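# Fold the towel in half on the table with two arms

## Task

Fold the towel once across its length so one end lies on the other with the edges about even. Add no extra folds. The folded towel must lie flat and entirely on the table, away from the basket, with no bumps or raised parts. Both grippers must then release it and pull away, and the fold must stay in place without the robot holding it.

## Robot and tools

Robot: two arms, left_arm and right_arm, each with a parallel two-finger gripper and a wrist camera. The names are labels only and do not match image sides. left_arm's base is at (-0.039, +0.236, 0) m and right_arm's at (+0.005, -0.297, 0) m, both turned roughly 12 degrees about z.

Scene frame: the origin sits on the table surface midway between the arms. +x points out across the table, +z points up, and left_arm is on the +y side. A gripper's fingers extend along its own +z and close along its own y. Its reported end_effector_position is the spot between the finger pads, about 1 cm short of the tips.

Row layout, shared by execute_actions and move: one flat list of 14 numbers, each within [-1, 1]. The first 7 are left_arm's dx, dy, dz, rx, ry, rz, opening; the last 7 are the same for right_arm. Both arms always need their 7 numbers, even if one stays still. dx to rz are offsets, not poses. They are expressed in that gripper's own axes, and a value of 1.0 means 0.6 m of travel or 180 degrees of turn. rx, ry, rz form a single rotation vector. Opening is absolute, not an offset: +1 is fully open (0.094 m) and -1 is closed.

execute_actions(actions): actions is a list of actions. Each action is a list of up to 15 rows, and each row lasts one control step of 1/30 s. If fewer than 15 rows are given, the last row repeats until 15 steps have run. Every row's offsets count from the gripper's measured pose at the start of that action, not from the row before. For the first action in a call, that start is the last pose a result reported. An empty list changes nothing and just returns state and images. On each step the commanded pose is clipped to 70 mm and 16 degrees from the current measured pose, so a large offset may need several actions. After the action an arm travels no further than its last clipped pose.

move(target, speed, blocking): target is one 14-number row as above, offsets counted from the pose in the latest result that shows one. Each gripper follows a straight path to its target, and both arms arrive together after 0.5 to 10 s; paths still unfinished at 10 s stop short. speed is the top path speed in m/s, from 0.002 to 0.5, default 0.25; turning is limited to twice that value in rad/s. Paths ignore obstacles and the other arm, grippers can lag, drift or overshoot the speed (most when an arm is nearly straight), and the opening is sent when the move begins. With blocking=false you get a result after 0.5 s while the arm keeps going; call wait(0) to check it, or stop. Until a result shows the move ended, new rows and moves are refused. The result adds a move: line giving the ending (done, off_target, moving, held, fault) and any limits. limits=paced means a pose was clipped. limits=held means a safety check paused steps, after which the arm may jump faster than speed. Each gripper's distance from its target is also reported.

wait(seconds): 0 to 10 s, arms keep their last command, and any running move continues. stop(): brakes a running move; a fast arm needs room to brake, and the fingers keep moving. zoom_image(camera, region): camera is cam_high, cam_left_wrist or cam_right_wrist; region is [x0, y0, x1, y1] in pixels of that camera's last image, origin at the top-left, at most 504 by 504. read_manual(section): returns only licence text, "licences". finished_scene(scene): pass the current scene number to end it for good; the towel must already be folded and released.

Images: cam_high is 504x504 and fixed above the table; the wrist cameras are 616x616 fisheye views. Calibration (K, distortion, T_world_to_cam) is supplied and may be off by a few degrees and millimetres.

Reading results: the state line lists each gripper's position (m) and quat_wxyz in the scene frame; printed positions can be off, more at long reach. Hand target lines show where the controller is currently steering each gripper. grip_measured is the finger gap on the command scale; the last Joint positions value is the gap in metres. Calls that run actions list step readings, with HELD marking steps where an arm's motion was held back. A pose unreachable line means the clearance check altered or blocked that arm's command. Joint torques are noisy and offset. MOTOR HOT appears from 75 °C; FAULT and OVER-TEMPERATURE FAULT lines mean an arm was stopped, and at 100 °C it drops.

Practical cautions: arms tend to end low, often by a centimetre or more, and zero offsets can let them sink further. To keep an arm still, send the correction back to its desired pose in a reply's first call, then zeros in later calls, raising the aim if it still sags. To hold cloth, command an opening below grip_measured, about 0.03 below for a firm hold; thin cloth gets less force. Approach the table and towel slowly and do not aim far past contact, since speed and overshoot make pressing harder. Never let the arms collide or press on each other. Do not knock the towel or anything else off the table, avoid dropping or slamming, and expect occasional tugs on what you hold. Holding loads heats motors, even while you plan, so release promptly. The robot keeps holding its last command while you think.

Each tool is called after "Request:" as name(argument=value, ...), one argument or row to a line, values as JSON.

## Session

Request:
execute_actions(
  actions=[],
)

Scene clock: 0.00 s.
left_arm: end_effector_position=(+0.1282, -0.1816, +0.0581) grip_measured=+1.000 end_effector_quat_wxyz=(+0.296, +0.310, +0.897, -0.107) | right_arm: end_effector_position=(+0.2518, -0.3707, +0.0439) grip_measured=+1.000 end_effector_quat_wxyz=(+0.229, +0.167, +0.958, -0.037)
Joint positions: left_arm=[-1.129  1.868  1.18  -0.35  -0.373 -0.568  0.094] | right_arm=[-0.079  1.146  0.526 -0.483  0.026  0.064  0.094]
Joint velocities: left_arm=[-0.017  0.002 -0.002 -0.022  0.007 -0.081  0.   ] | right_arm=[ 0.012  0.002 -0.007  0.007 -0.081 -0.066  0.   ]
Joint torques (N m, as the arm reports them, + toward a larger angle): no reading
Hand target (left_arm): +0.128, -0.179, +0.057; +0.294, +0.311, +0.898, -0.100
Hand target (right_arm): +0.258, -0.373, +0.051; +0.243, +0.167, +0.955, -0.039

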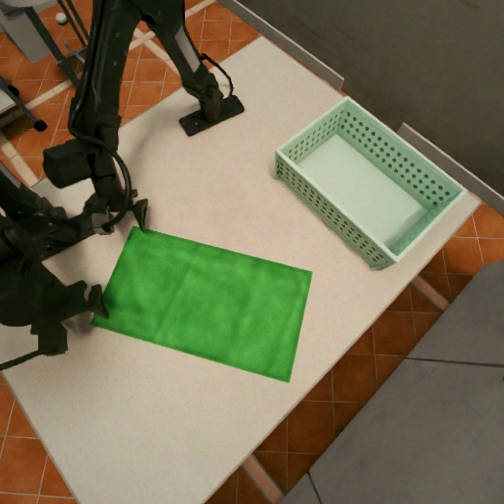

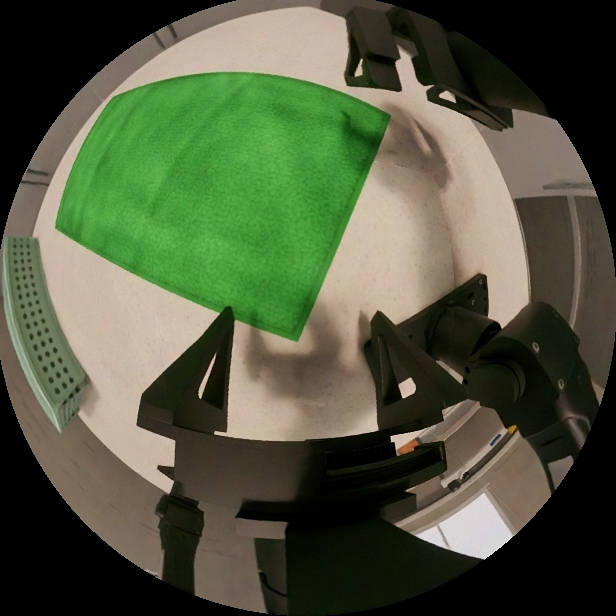

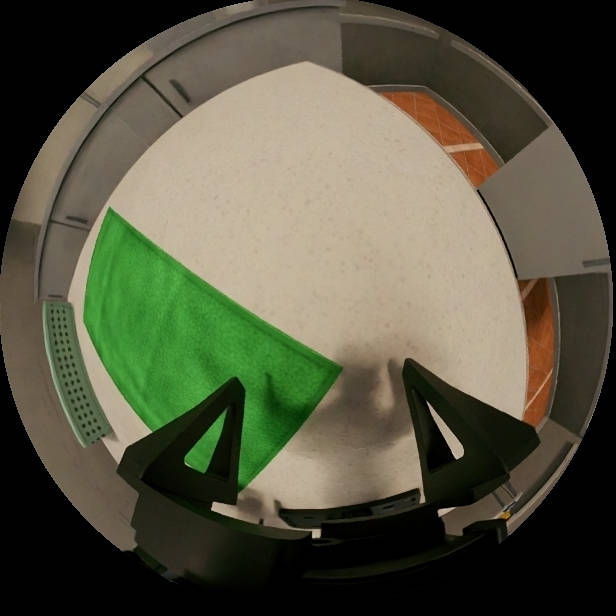

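Request:
move(
  target=[0.025,0,0.018,0.034,0.202,0.102,0,0.046,0.007,-0.016,0.048,0.145,0.202,0],
)

Scene clock: 12.10 s.
left_arm: end_effector_position=(+0.1197, -0.1787, +0.0433) grip_measured=+0.003 end_effector_quat_wxyz=(+0.006, +0.481, +0.876, -0.008) | right_arm: end_effector_position=(+0.2173, -0.3530, +0.0327) grip_measured=+0.003 end_effector_quat_wxyz=(-0.009, +0.469, +0.883, -0.001)
Joint positions: left_arm=[-0.998  2.263  1.903 -1.191  0.004 -0.201  0.047] | right_arm=[-0.067  1.466  0.818 -0.941 -0.002  0.713  0.047]
Joint velocities: left_arm=[-0.002 -0.012  0.002 -0.037 -0.066 -0.081 -0.   ] | right_arm=[ 0.017 -0.007  0.002 -0.007  0.007  0.051  0.   ]
Joint torques (N m, as the arm reports them, + toward a larger angle): left_arm=[  0.81 -11.79   9.84   0.2    0.05   0.03] | right_arm=[-0.75 -4.89  9.5   0.23  0.02  0.08]
Hand target (left_arm): +0.123, -0.178, +0.042; -0.001, +0.479, +0.878, -0.006
Hand target (right_arm): +0.225, -0.357, +0.041; -0.001, +0.476, +0.879, +0.002
Off the commanded pose (left_arm): 0.005 m, 1 deg.
Off the commanded pose (right_arm): 0.012 m, 1 deg.
move: off_target (right_arm)
camera_calibration (this result's frames):
cam_left_wrist: T_world_to_cam=[[-0.796282, -0.602609, 0.0528931, -0.014386], [-0.367352, 0.551172, 0.749174, 0.125767], [-0.480613, 0.577123, -0.660258, 0.304652], [0, 0, 0, 1]] pos_world=[0.181165, -0.25381, 0.107688]
cam_right_wrist: T_world_to_cam=[[-0.913965, -0.404709, -0.0296465, 0.0618251], [-0.364102, 0.785616, 0.500237, 0.380376], [-0.17916, 0.467993, -0.865381, 0.322204], [0, 0, 0, 1]] pos_world=[0.252728, -0.424598, 0.0903838]

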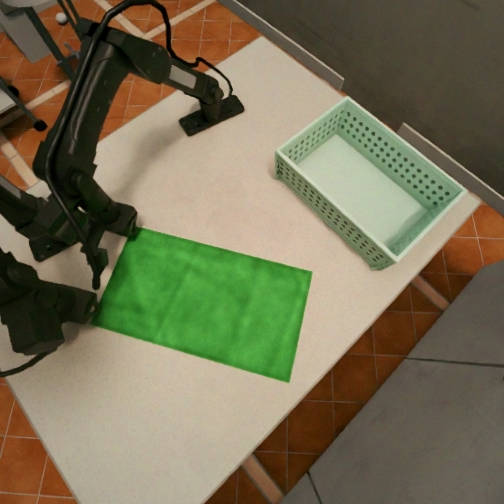

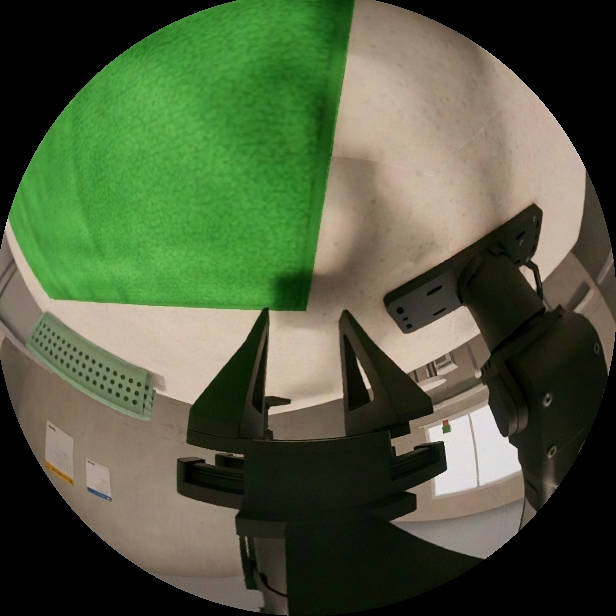

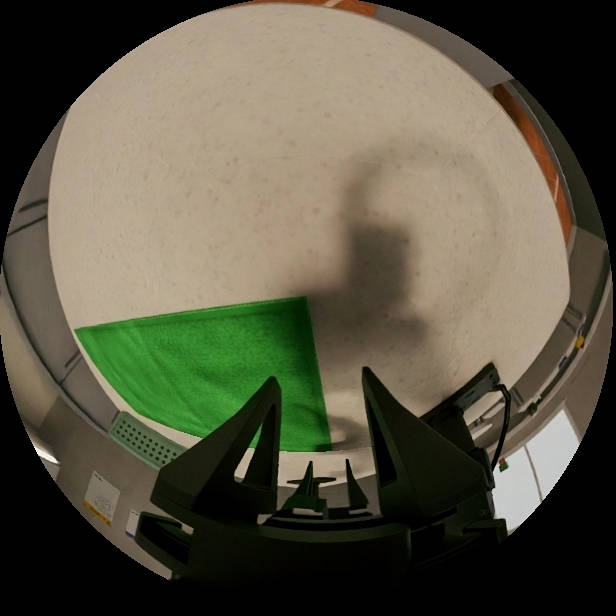

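Request:
move(
  target=[0.012,0.01,0.06,0,0,0,0,-0.025,0.022,0.038,0,0,0,0],
  speed=0.06,
)

Scene clock: 14.23 s.
left_arm: end_effector_position=(+0.1176, -0.1729, +0.0187) grip_measured=+0.003 end_effector_quat_wxyz=(+0.007, +0.482, +0.876, -0.008) | right_arm: end_effector_position=(+0.2268, -0.3556, +0.0085) grip_measured=+0.003 end_effector_quat_wxyz=(-0.024, +0.469, +0.883, -0.004)
Joint positions: left_arm=[-0.998  2.254  1.789 -1.085  0.004 -0.199  0.047] | right_arm=[-0.067  1.581  0.818 -0.856 -0.002  0.714  0.047]
Joint velocities: left_arm=[ 0.012 -0.027 -0.002  0.007 -0.022  0.007 -0.   ] | right_arm=[-0.032 -0.002 -0.007  0.037 -0.022  0.051  0.   ]
Joint torques (N m, as the arm reports them, + toward a larger angle): left_arm=[  0.73 -12.44   4.21   0.7    0.02   0.05] | right_arm=[ 0.02 -5.88  6.96  0.51  0.02  0.01]
Hand target (left_arm): +0.121, -0.170, +0.007; +0.006, +0.481, +0.876, -0.008
Hand target (right_arm): +0.236, -0.358, +0.010; -0.009, +0.469, +0.883, -0.001
Off the commanded pose (left_arm): 0.012 m, 0 deg.
Off the commanded pose (right_arm): 0.010 m, 2 deg.
move: off_target (left_arm)
camera_calibration (this result's frames):
cam_left_wrist: T_world_to_cam=[[-0.797682, -0.600781, 0.052591, -0.0107988], [-0.366497, 0.552168, 0.74886, 0.140248], [-0.478939, 0.578078, -0.660639, 0.283983], [0, 0, 0, 1]] pos_world=[0.178797, -0.248092, 0.0831518]
cam_right_wrist: T_world_to_cam=[[-0.914792, -0.403873, -0.00648479, 0.0690769], [-0.348893, 0.781966, 0.51653, 0.393086], [-0.203541, 0.47478, -0.856245, 0.312043], [0, 0, 0, 1]] pos_world=[0.26385, -0.427634, 0.0645927]

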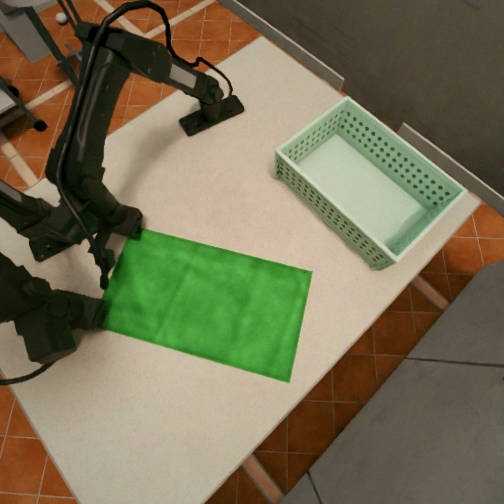

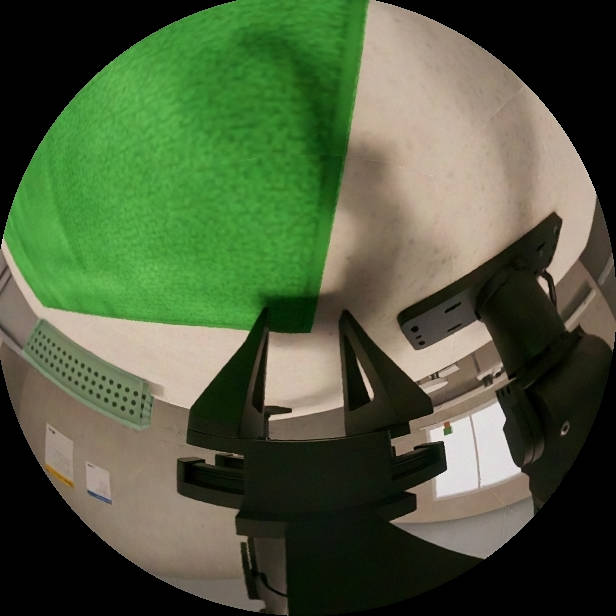

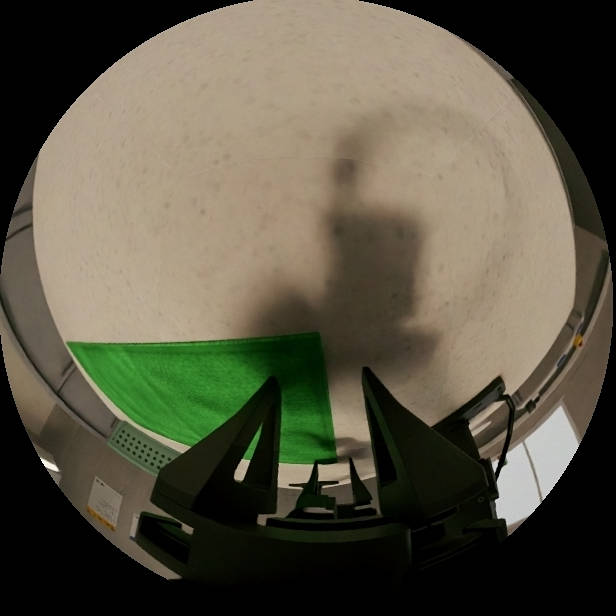

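Request:
execute_actions(
  actions=[
    [[0,0.005,0.03,-0.02,0,0,0,0,0.01,0.018,-0.03,0,0,0]],
    [[0,0.005,0.025,0,0,0,-0.4,0,0.01,0.018,0,0,0,-0.4]],
    [[0,0.005,0.025,0,0,0,-0.7,0,0.01,0.018,0,0,0,-0.7]],
  ],
)

Scene clock: 16.57 s.
left_arm: end_effector_position=(+0.1272, -0.1787, +0.0184) grip_measured=-0.697 end_effector_quat_wxyz=(+0.040, +0.481, +0.876, +0.003) | right_arm: end_effector_position=(+0.2384, -0.3503, +0.0041) grip_measured=-0.697 end_effector_quat_wxyz=(-0.001, +0.475, +0.880, +0.030)
Joint positions: left_arm=[-1.006  2.254  1.785 -1.045 -0.057 -0.208  0.014] | right_arm=[-0.076  1.573  0.79  -0.777 -0.059  0.718  0.014]
Joint velocities: left_arm=[ 0.002  0.007 -0.017 -0.007  0.007 -0.007 -0.   ] | right_arm=[-0.002  0.017 -0.012 -0.081 -0.022 -0.066 -0.001]
Joint torques (N m, as the arm reports them, + toward a larger angle): left_arm=[  0.53 -12.07   4.21   0.75   0.03   0.04] | right_arm=[ 0.69 -2.88  5.18  0.77  0.07  0.07]
Hand target (left_arm): +0.128, -0.175, +0.004; +0.034, +0.481, +0.876, +0.005
Hand target (right_arm): +0.238, -0.349, -0.006; -0.008, +0.474, +0.880, +0.024
Off the commanded pose (left_arm): 0.015 m, 1 deg.
Off the commanded pose (right_arm): 0.011 m, 1 deg.
Step readings (end_effector_position; steps 1 to 15: 1st action; 16 to 30: 2nd action; 31 to 45: 3rd action):
0: left_arm (+0.1176, -0.1729, +0.0187) | right_arm (+0.2272, -0.3557, +0.0085)
1: left_arm (+0.1182, -0.1727, +0.0187) | right_arm (+0.2279, -0.3549, +0.0074)
2: left_arm (+0.1192, -0.1729, +0.0187) | right_arm (+0.2289, -0.3543, +0.0051)
4: left_arm (+0.1199, -0.1733, +0.0188) | right_arm (+0.2305, -0.3546, +0.0048)
8: left_arm (+0.1211, -0.1742, +0.0189) | right_arm (+0.2311, -0.3546, +0.0047)
15: left_arm (+0.1232, -0.1755, +0.0190) | right_arm (+0.2311, -0.3545, +0.0047)
16: left_arm (+0.1234, -0.1758, +0.0186) | right_arm (+0.2310, -0.3544, +0.0044)
17: left_arm (+0.1239, -0.1762, +0.0182) | right_arm (+0.2319, -0.3541, +0.0040)
19: left_arm (+0.1247, -0.1766, +0.0182) | right_arm (+0.2336, -0.3531, +0.0040)
23: left_arm (+0.1248, -0.1767, +0.0182) | right_arm (+0.2337, -0.3531, +0.0040)
30: left_arm (+0.1248, -0.1767, +0.0182) | right_arm (+0.2337, -0.3531, +0.0040)
31: left_arm (+0.1252, -0.1767, +0.0182) | right_arm (+0.2344, -0.3527, +0.0040)
32: left_arm (+0.1262, -0.1772, +0.0183) | right_arm (+0.2372, -0.3514, +0.0041)
34: left_arm (+0.1271, -0.1784, +0.0184) | right_arm (+0.2384, -0.3503, +0.0041)
38: left_arm (+0.1272, -0.1787, +0.0184) | right_arm (+0.2384, -0.3503, +0.0041)
45: end_effector_position above
camera_calibration (this result's frames):
cam_left_wrist: T_world_to_cam=[[-0.798046, -0.602576, 0.00504464, -0.00601551], [-0.418702, 0.560507, 0.714507, 0.155965], [-0.433372, 0.568097, -0.69961, 0.28487], [0, 0, 0, 1]] pos_world=[0.183957, -0.252878, 0.0878903]
cam_right_wrist: T_world_to_cam=[[-0.917012, -0.389134, -0.0875422, 0.0878155], [-0.375017, 0.766424, 0.521494, 0.396078], [-0.135837, 0.511046, -0.848752, 0.304644], [0, 0, 0, 1]] pos_world=[0.270446, -0.425079, 0.0597019]

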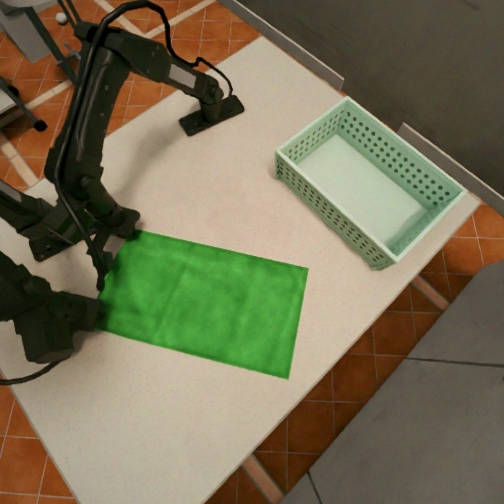

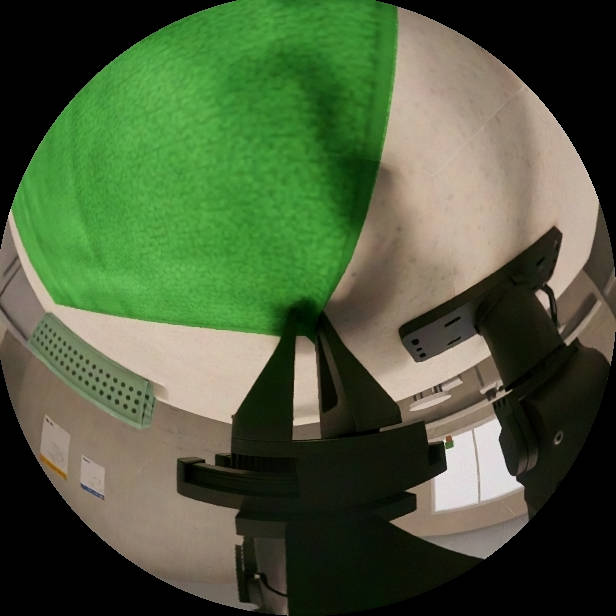

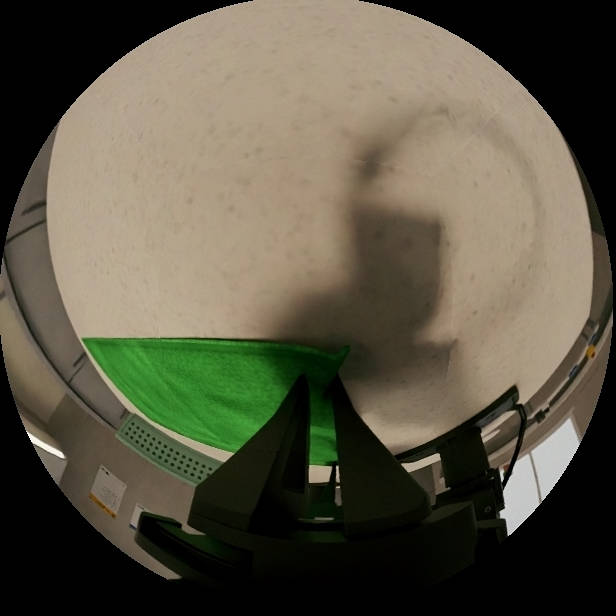

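Cloth is buckling into both. Close and lift.

Request:
execute_actions(
  actions=[
    [[0,0,0.02,0,0,0,-1,0,0,0.012,0,0,0,-1]],
  ],
)

Request:
move(
  target=[0,0.03,-0.15,0,0,0,-1,-0.005,0.04,-0.16,0,0,0,-1],
  speed=0.12,
)

Scene clock: 17.90 s.
left_arm: end_effector_position=(+0.1281, -0.1812, +0.0186) grip_measured=-0.964 end_effector_quat_wxyz=(+0.044, +0.481, +0.876, -0.000) | right_arm: end_effector_position=(+0.2396, -0.3499, +0.0042) grip_measured=-0.961 end_effector_quat_wxyz=(+0.000, +0.475, +0.880, +0.032)
Joint positions: left_arm=[-1.006  2.254  1.785 -1.035 -0.057 -0.208  0.002] | right_arm=[-0.076  1.573  0.79  -0.773 -0.063  0.718  0.002]
Joint velocities: left_arm=[-0.002  0.012 -0.002  0.066  0.037  0.095  0.001] | right_arm=[-0.002 -0.027 -0.012 -0.022  0.051  0.066  0.001]
Joint torques (N m, as the arm reports them, + toward a larger angle): left_arm=[  0.19 -12.04   5.3    0.67  -0.03   0.01] | right_arm=[ 0.06 -4.73  4.7   0.75  0.02  0.01]
Hand target (left_arm): +0.128, -0.179, +0.007; +0.040, +0.481, +0.876, +0.003
Hand target (right_arm): +0.238, -0.350, -0.003; -0.002, +0.475, +0.880, +0.030
Off the commanded pose (left_arm): 0.012 m, 1 deg.
Off the commanded pose (right_arm): 0.007 m, 0 deg.
Step readings (end_effector_position):
0: left_arm (+0.1272, -0.1787, +0.0184) | right_arm (+0.2384, -0.3503, +0.0041)
1: left_arm (+0.1274, -0.1786, +0.0184) | right_arm (+0.2388, -0.3500, +0.0041)
2: left_arm (+0.1276, -0.1797, +0.0185) | right_arm (+0.2396, -0.3499, +0.0042)
4: left_arm (+0.1279, -0.1806, +0.0185) | right_arm (+0.2396, -0.3499, +0.0042)
8: left_arm (+0.1281, -0.1812, +0.0186) | right_arm (+0.2396, -0.3499, +0.0042)
15: end_effector_position above
camera_calibration (this result's frames):
cam_left_wrist: T_world_to_cam=[[-0.79807, -0.60251, 0.00810133, -0.00681576], [-0.421352, 0.567623, 0.707295, 0.159389], [-0.430751, 0.561058, -0.706872, 0.285317], [0, 0, 0, 1]] pos_world=[0.18462, -0.254659, 0.0890026]
cam_right_wrist: T_world_to_cam=[[-0.916674, -0.388568, -0.0933994, 0.0892366], [-0.37745, 0.765022, 0.521798, 0.396254], [-0.131302, 0.513572, -0.847941, 0.304425], [0, 0, 0, 1]] pos_world=[0.271338, -0.424813, 0.0597049]

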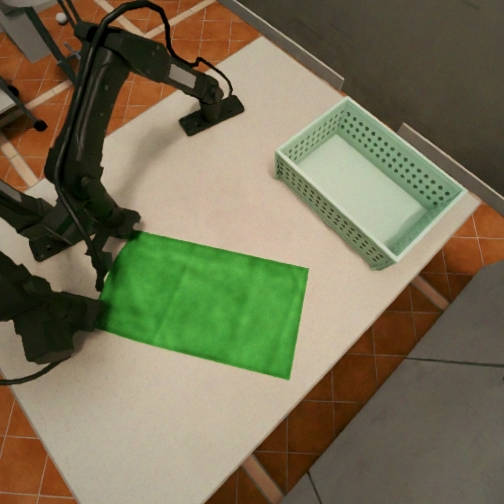

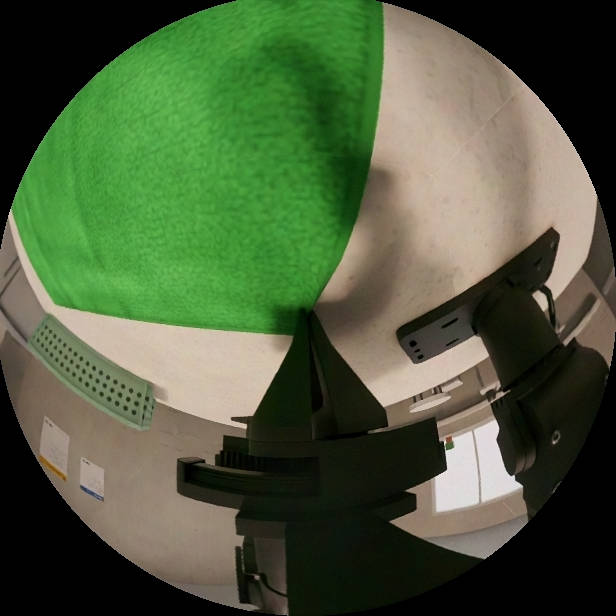

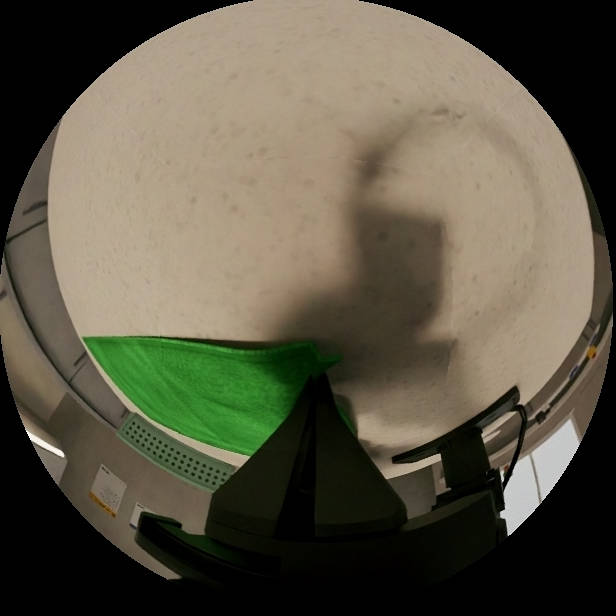

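Scene clock: 19.37 s.
left_arm: end_effector_position=(+0.1323, -0.1709, +0.1011) grip_measured=-0.964 end_effector_quat_wxyz=(+0.046, +0.483, +0.874, -0.001) | right_arm: end_effector_position=(+0.2491, -0.3440, +0.0854) grip_measured=-0.961 end_effector_quat_wxyz=(-0.024, +0.476, +0.879, +0.027)
Joint positions: left_arm=[-0.989  2.182  1.996 -1.313 -0.057 -0.185  0.002] | right_arm=[-0.043  1.528  1.092 -1.167 -0.064  0.753  0.002]
Joint velocities: left_arm=[ 0.012 -0.007  0.002 -0.007 -0.037  0.007  0.   ] | right_arm=[ 0.017 -0.017 -0.012 -0.081  0.007  0.007 -0.001]
Joint torques (N m, as the arm reports them, + toward a larger angle): left_arm=[  0.73 -13.22   9.75   0.19  -0.02   0.06] | right_arm=[ 0.58 -8.49  9.76  0.28  0.01  0.08]
Hand target (left_arm): +0.136, -0.167, +0.109; +0.044, +0.481, +0.876, -0.001
Hand target (right_arm): +0.258, -0.344, +0.101; +0.000, +0.475, +0.880, +0.032
Off the commanded pose (left_arm): 0.009 m, 0 deg.
Off the commanded pose (right_arm): 0.018 m, 3 deg.
move: off_target (right_arm)
camera_calibration (this result's frames):
cam_left_wrist: T_world_to_cam=[[-0.801243, -0.598293, 0.00750556, 0.00331228], [-0.420223, 0.57161, 0.704752, 0.0977493], [-0.425938, 0.561523, -0.709414, 0.339367], [0, 0, 0, 1]] pos_world=[0.18828, -0.244455, 0.171838]
cam_right_wrist: T_world_to_cam=[[-0.921032, -0.385535, -0.0553376, 0.106677], [-0.350606, 0.7588, 0.548906, 0.341784], [-0.169632, 0.524962, -0.83405, 0.383778], [0, 0, 0, 1]] pos_world=[0.283186, -0.419687, 0.138386]

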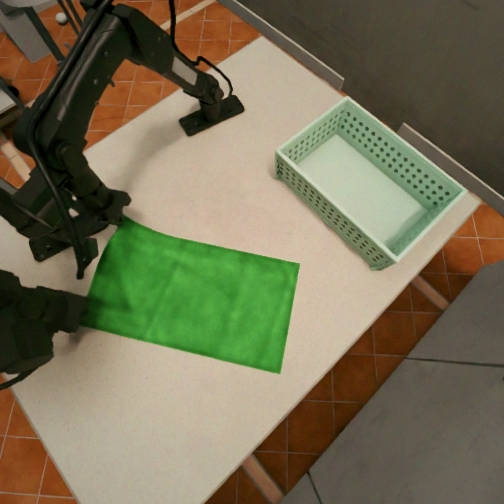

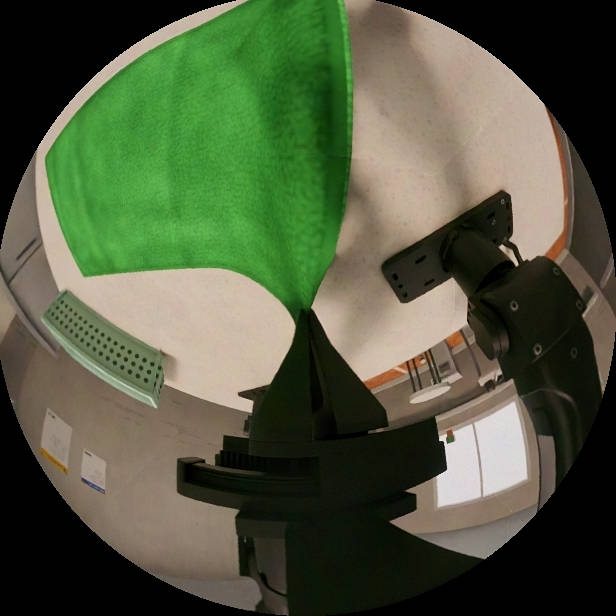

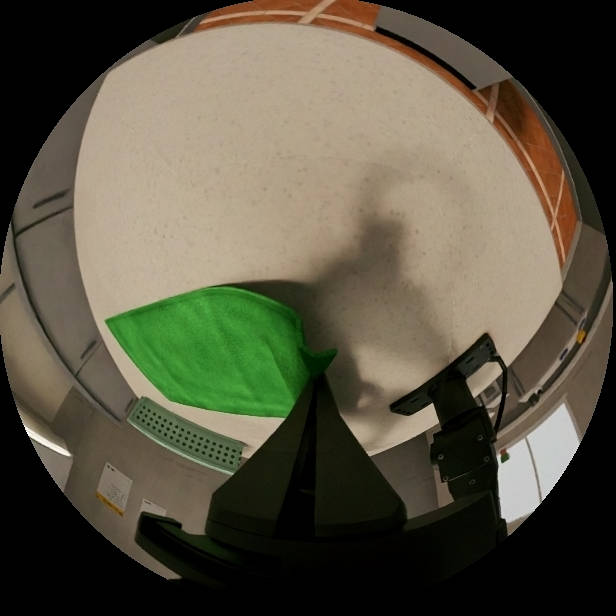

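Request:
move(
  target=[-0.02,0.02,-0.25,0,-0.13,0,-1,0.01,0.02,-0.26,-0.06,-0.13,0,-1],
  speed=0.15,
)

Scene clock: 22.43 s.
left_arm: end_effector_position=(+0.1398, -0.1649, +0.2410) grip_measured=-0.964 end_effector_quat_wxyz=(+0.211, +0.468, +0.853, -0.094) | right_arm: end_effector_position=(+0.2562, -0.3405, +0.2236) grip_measured=-0.961 end_effector_quat_wxyz=(+0.173, +0.471, +0.865, +0.012)
Joint positions: left_arm=[-0.996  1.862  1.996 -1.255 -0.127 -0.171  0.002] | right_arm=[ 0.101  1.253  1.37  -1.357  0.113  0.883  0.002]
Joint velocities: left_arm=[-0.007  0.002 -0.012 -0.022 -0.007 -0.066  0.   ] | right_arm=[ 0.002 -0.017 -0.002 -0.037 -0.051  0.022  0.   ]
Joint torques (N m, as the arm reports them, + toward a larger angle): left_arm=[ -0.82 -10.97   9.5    1.06  -0.14   0.07] | right_arm=[ 0.57 -5.31  9.92  1.    0.29  0.09]
Hand target (left_arm): +0.136, -0.167, +0.251; +0.223, +0.473, +0.847, -0.098
Hand target (right_arm): +0.258, -0.343, +0.240; +0.200, +0.471, +0.859, +0.012
Off the commanded pose (left_arm): 0.012 m, 2 deg.
Off the commanded pose (right_arm): 0.018 m, 3 deg.
move: off_target (left_arm, right_arm)
camera_calibration (this result's frames):
cam_left_wrist: T_world_to_cam=[[-0.8078, -0.588243, 0.0378005, 0.00709632], [-0.53021, 0.753132, 0.389447, 0.12017], [-0.257558, 0.294553, -0.920273, 0.421751], [0, 0, 0, 1]] pos_world=[0.178073, -0.210558, 0.341058]
cam_right_wrist: T_world_to_cam=[[-0.871641, -0.408315, -0.271147, 0.15003], [-0.471285, 0.850158, 0.234779, 0.398022], [0.134654, 0.332431, -0.933465, 0.377142], [0, 0, 0, 1]] pos_world=[0.267571, -0.402496, 0.299282]

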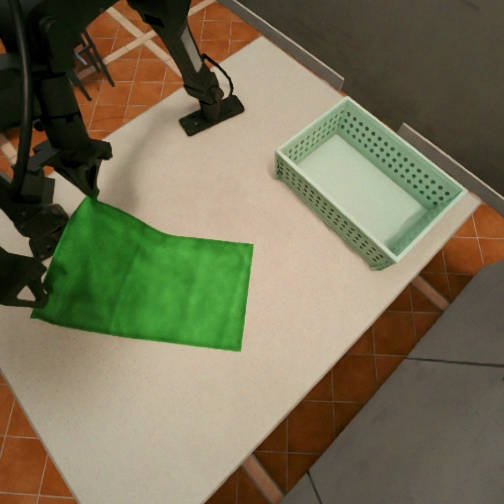

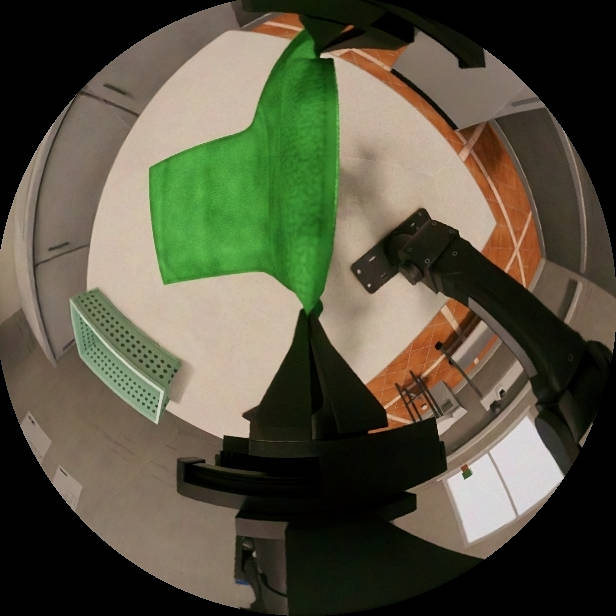

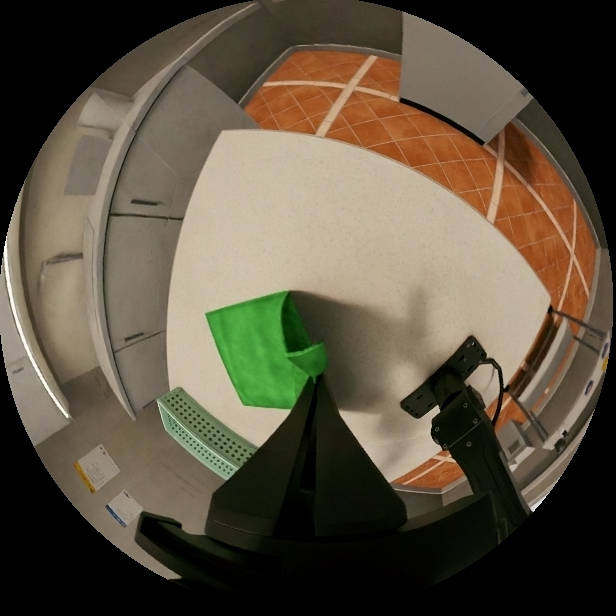

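Request:
move(
  target=[0,0,-0.03,0,0,0,-1,-0.015,-0.08,-0.06,0,0,0,-1],
  speed=0.12,
)

Scene clock: 25.57 s.
left_arm: end_effector_position=(+0.1391, -0.1629, +0.2503) grip_measured=-0.964 end_effector_quat_wxyz=(+0.213, +0.468, +0.852, -0.096) | right_arm: end_effector_position=(+0.2102, -0.3655, +0.2348) grip_measured=-0.961 end_effector_quat_wxyz=(+0.146, +0.473, +0.869, +0.014)
Joint positions: left_arm=[-0.996  1.862  2.033 -1.285 -0.127 -0.171  0.002] | right_arm=[-0.105  1.174  1.388 -1.492  0.029  0.69   0.002]
Joint velocities: left_arm=[ 0.002  0.007 -0.007  0.022  0.051  0.037 -0.   ] | right_arm=[ 0.012  0.027  0.002 -0.022 -0.066 -0.066  0.   ]
Joint torques (N m, as the arm reports them, + toward a larger angle): left_arm=[ -0.44 -10.41  10.08   0.84  -0.09  -0.03] | right_arm=[-0.95 -4.23  9.75  0.89  0.1  -0.05]
Hand target (left_arm): +0.135, -0.158, +0.257; +0.211, +0.468, +0.853, -0.094
Hand target (right_arm): +0.211, -0.369, +0.251; +0.173, +0.472, +0.865, +0.014
Off the commanded pose (left_arm): 0.009 m, 0 deg.
Off the commanded pose (right_arm): 0.017 m, 3 deg.
move: off_target (right_arm)
camera_calibration (this result's frames):
cam_left_wrist: T_world_to_cam=[[-0.80789, -0.588009, 0.0394846, 0.00692507], [-0.531108, 0.755473, 0.383647, 0.116599], [-0.255418, 0.288974, -0.922635, 0.428936], [0, 0, 0, 1]] pos_world=[0.177079, -0.207967, 0.350745]
cam_right_wrist: T_world_to_cam=[[-0.882628, -0.402835, -0.242266, 0.100323], [-0.461381, 0.841043, 0.282444, 0.378374], [0.0899776, 0.361069, -0.928188, 0.420736], [0, 0, 0, 1]] pos_world=[0.225266, -0.42973, 0.307958]

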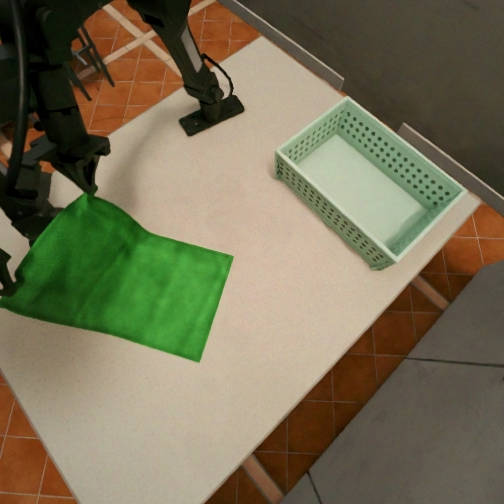

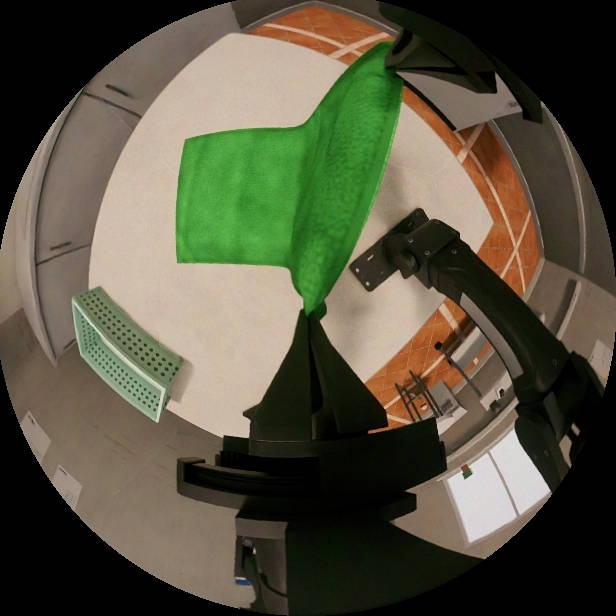

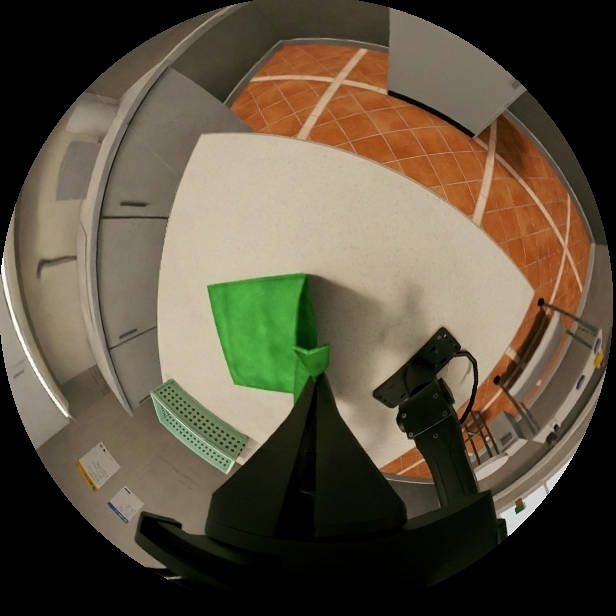

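Request:
move(
  target=[0.039,0.02,0.121,0,0,0,-1,0.005,0.079,0.125,0,0,0,-1],
  speed=0.12,
)

Request:
move(
  target=[0.022,0.215,0.054,0,0,0,-1,0.007,0.208,0.068,0,0,0,-1],
  speed=0.12,
)

Scene clock: 28.87 s.
left_arm: end_effector_position=(+0.1561, -0.1710, +0.1747) grip_measured=-0.964 end_effector_quat_wxyz=(+0.213, +0.470, +0.851, -0.094) | right_arm: end_effector_position=(+0.2628, -0.3448, +0.1718) grip_measured=-0.961 end_effector_quat_wxyz=(+0.136, +0.473, +0.870, +0.015)
Joint positions: left_arm=[-0.962  1.84   1.694 -0.967 -0.112 -0.135  0.002] | right_arm=[ 0.056  1.291  1.205 -1.217  0.067  0.846  0.002]
Joint velocities: left_arm=[-0.007  0.007 -0.017  0.022  0.037 -0.051 -0.   ] | right_arm=[-0.007  0.007  0.012 -0.037  0.037 -0.037 -0.   ]
Joint torques (N m, as the arm reports them, + toward a larger angle): left_arm=[  0.85 -11.66   6.44   1.14   0.01   0.05] | right_arm=[ 0.58 -4.35  6.04  1.16  0.19  0.09]
Hand target (left_arm): +0.158, -0.166, +0.176; +0.213, +0.468, +0.852, -0.096
Hand target (right_arm): +0.267, -0.346, +0.170; +0.146, +0.472, +0.869, +0.011
Off the commanded pose (left_arm): 0.006 m, 0 deg.
Off the commanded pose (right_arm): 0.005 m, 1 deg.
move: done
camera_calibration (this result's frames):
cam_left_wrist: T_world_to_cam=[[-0.810003, -0.585322, 0.0359632, 0.0202698], [-0.529037, 0.755818, 0.385822, 0.160123], [-0.253012, 0.293491, -0.921872, 0.3661], [0, 0, 0, 1]] pos_world=[0.193757, -0.216606, 0.27499]
cam_right_wrist: T_world_to_cam=[[-0.885753, -0.4014, -0.233066, 0.13957], [-0.457996, 0.837366, 0.298424, 0.398086], [0.075374, 0.371074, -0.925539, 0.356848], [0, 0, 0, 1]] pos_world=[0.27905, -0.409737, 0.244007]

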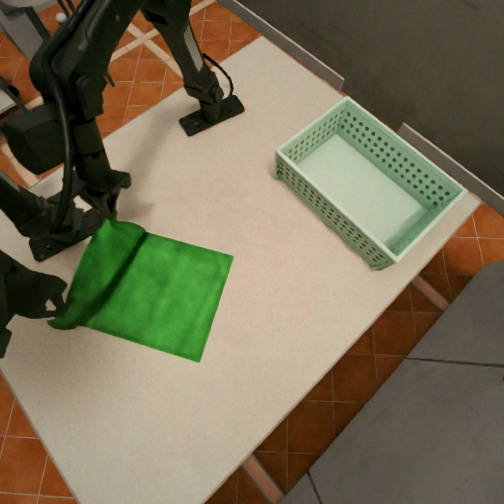

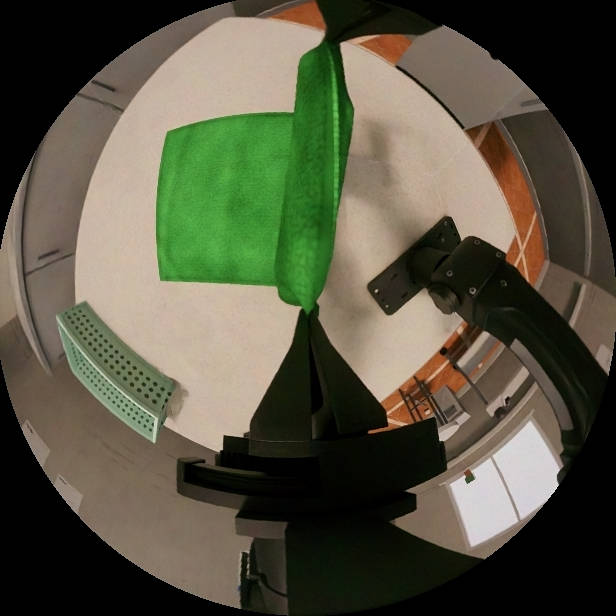

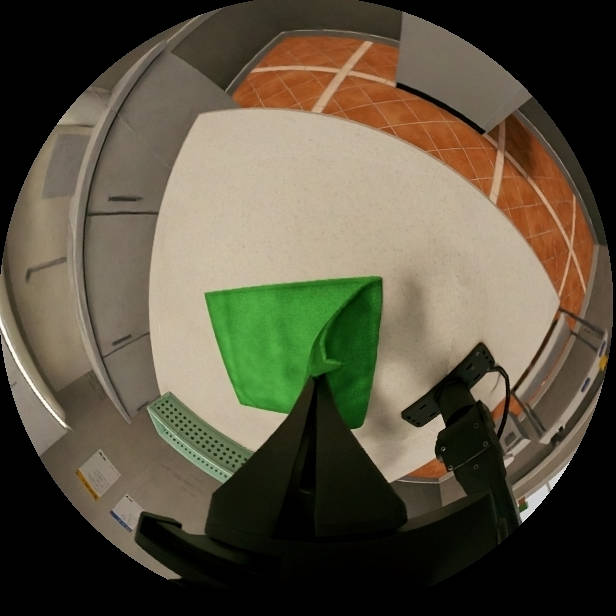

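Scene clock: 30.47 s.
left_arm: end_effector_position=(+0.2680, -0.1053, +0.1553) grip_measured=-0.964 end_effector_quat_wxyz=(+0.224, +0.466, +0.851, -0.094) | right_arm: end_effector_position=(+0.3584, -0.2778, +0.1364) grip_measured=-0.961 end_effector_quat_wxyz=(+0.109, +0.472, +0.875, +0.001)
Joint positions: left_arm=[-0.619  1.838  1.603 -0.846  0.034  0.168  0.002] | right_arm=[ 0.31   1.709  1.467 -1.147  0.123  1.092  0.002]
Joint velocities: left_arm=[ 0.002  0.002 -0.012 -0.125  0.007 -0.022 -0.001] | right_arm=[ 0.002  0.032  0.007  0.037  0.022  0.081 -0.   ]
Joint torques (N m, as the arm reports them, + toward a larger angle): left_arm=[ 0.35 -9.82  6.59  1.23  0.08  0.09] | right_arm=[ 0.47 -8.91 10.49  0.9   0.23  0.08]
Hand target (left_arm): +0.266, -0.103, +0.145; +0.213, +0.470, +0.851, -0.094
Hand target (right_arm): +0.372, -0.277, +0.152; +0.138, +0.473, +0.870, +0.012
Off the commanded pose (left_arm): 0.011 m, 1 deg.
Off the commanded pose (right_arm): 0.021 m, 4 deg.
move: off_target (left_arm, right_arm)
camera_calibration (this result's frames):
cam_left_wrist: T_world_to_cam=[[-0.806328, -0.59081, 0.0279155, 0.1498], [-0.541532, 0.756409, 0.366863, 0.18352], [-0.237862, 0.280695, -0.929856, 0.353079], [0, 0, 0, 1]] pos_world=[0.304154, -0.14942, 0.256804]
cam_right_wrist: T_world_to_cam=[[-0.897093, -0.404286, -0.178261, 0.238724], [-0.441526, 0.835509, 0.327079, 0.385998], [0.0167052, 0.372127, -0.928032, 0.313719], [0, 0, 0, 1]] pos_world=[0.379344, -0.342735, 0.207445]

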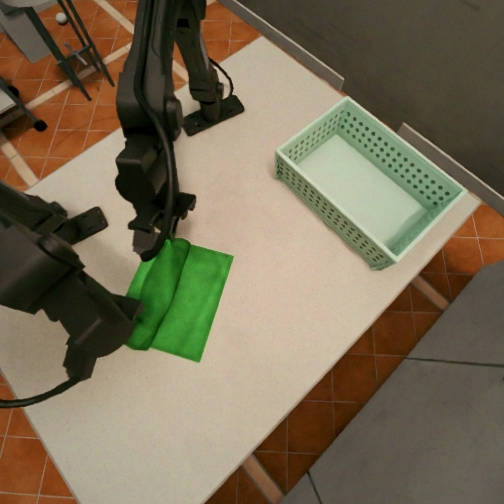

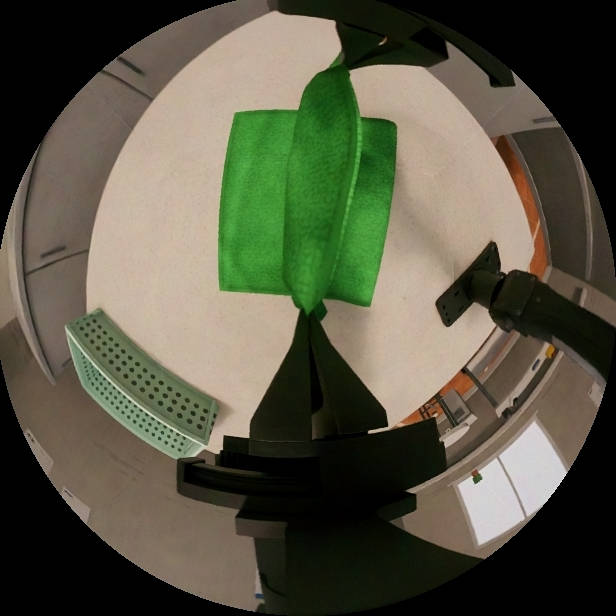

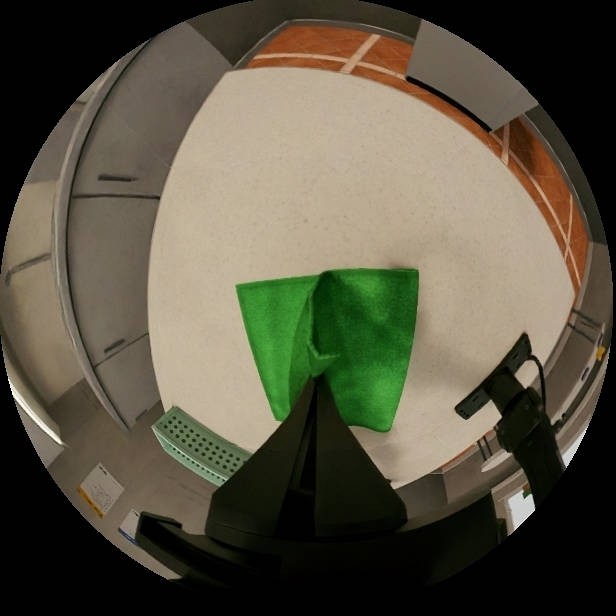

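Request:
move(
  target=[0.077,0.138,0.127,0.14,0,0,-1,-0.004,0.15,0.128,0.09,0,0,-1],
  speed=0.12,
)

Scene clock: 35.13 s.
left_arm: end_effector_position=(+0.3389, -0.0559, +0.0715) grip_measured=-0.964 end_effector_quat_wxyz=(+0.128, +0.506, +0.809, -0.271) | right_arm: end_effector_position=(+0.4441, -0.2366, +0.0601) grip_measured=-0.961 end_effector_quat_wxyz=(+0.024, +0.481, +0.868, -0.123)
Joint positions: left_arm=[-0.249  2.178  1.742 -0.906  0.569  0.593  0.002] | right_arm=[ 0.418  2.438  2.249 -1.511  0.216  1.248  0.002]
Joint velocities: left_arm=[-0.017 -0.012 -0.002 -0.022  0.007 -0.095  0.001] | right_arm=[ 0.007  0.007  0.007  0.007  0.007  0.051 -0.001]
Joint torques (N m, as the arm reports them, + toward a larger angle): left_arm=[  0.51 -11.76  10.08   0.44   0.38   0.07] | right_arm=[  0.32 -15.04   9.7    0.03   0.39   0.07]
Hand target (left_arm): +0.338, -0.054, +0.071; +0.119, +0.503, +0.810, -0.277
Hand target (right_arm): +0.449, -0.238, +0.073; +0.044, +0.483, +0.866, -0.123
Off the commanded pose (left_arm): 0.003 m, 2 deg.
Off the commanded pose (right_arm): 0.012 m, 2 deg.
move: off_target (right_arm)
camera_calibration (this result's frames):
cam_left_wrist: T_world_to_cam=[[-0.843262, -0.377873, 0.382259, 0.237574], [-0.263018, 0.910303, 0.319641, 0.132878], [-0.468755, 0.169, -0.86701, 0.345707], [0, 0, 0, 1]] pos_world=[0.397338, -0.0896107, 0.166443]
cam_right_wrist: T_world_to_cam=[[-0.924921, -0.361927, 0.116318, 0.323283], [-0.31242, 0.897987, 0.309861, 0.372838], [-0.216599, 0.250257, -0.94364, 0.301842], [0, 0, 0, 1]] pos_world=[0.480871, -0.293337, 0.131699]

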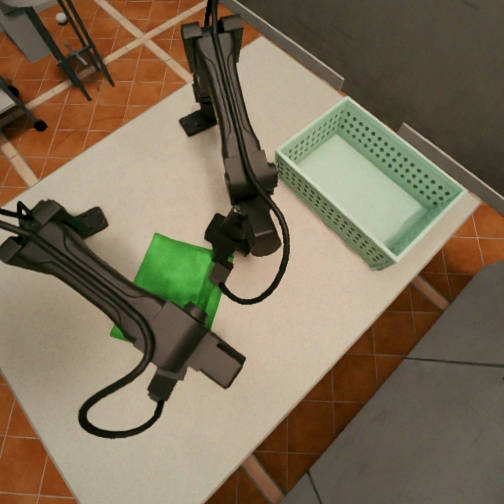

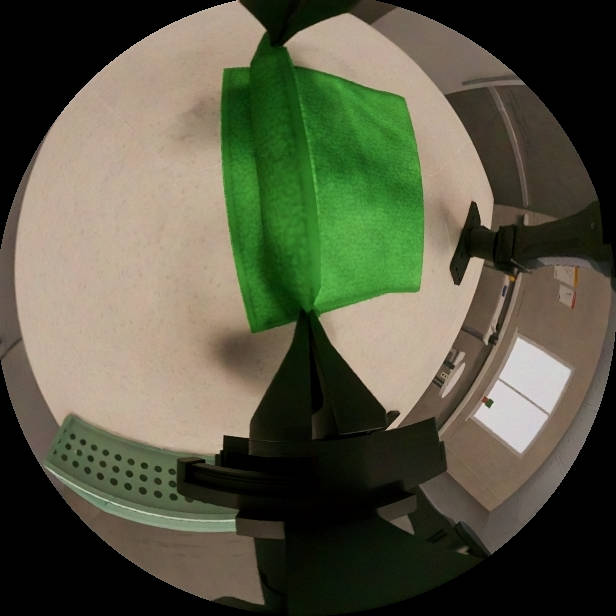

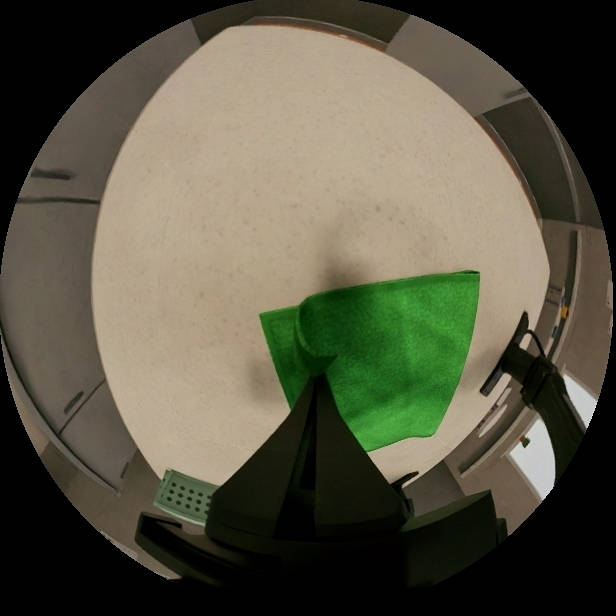

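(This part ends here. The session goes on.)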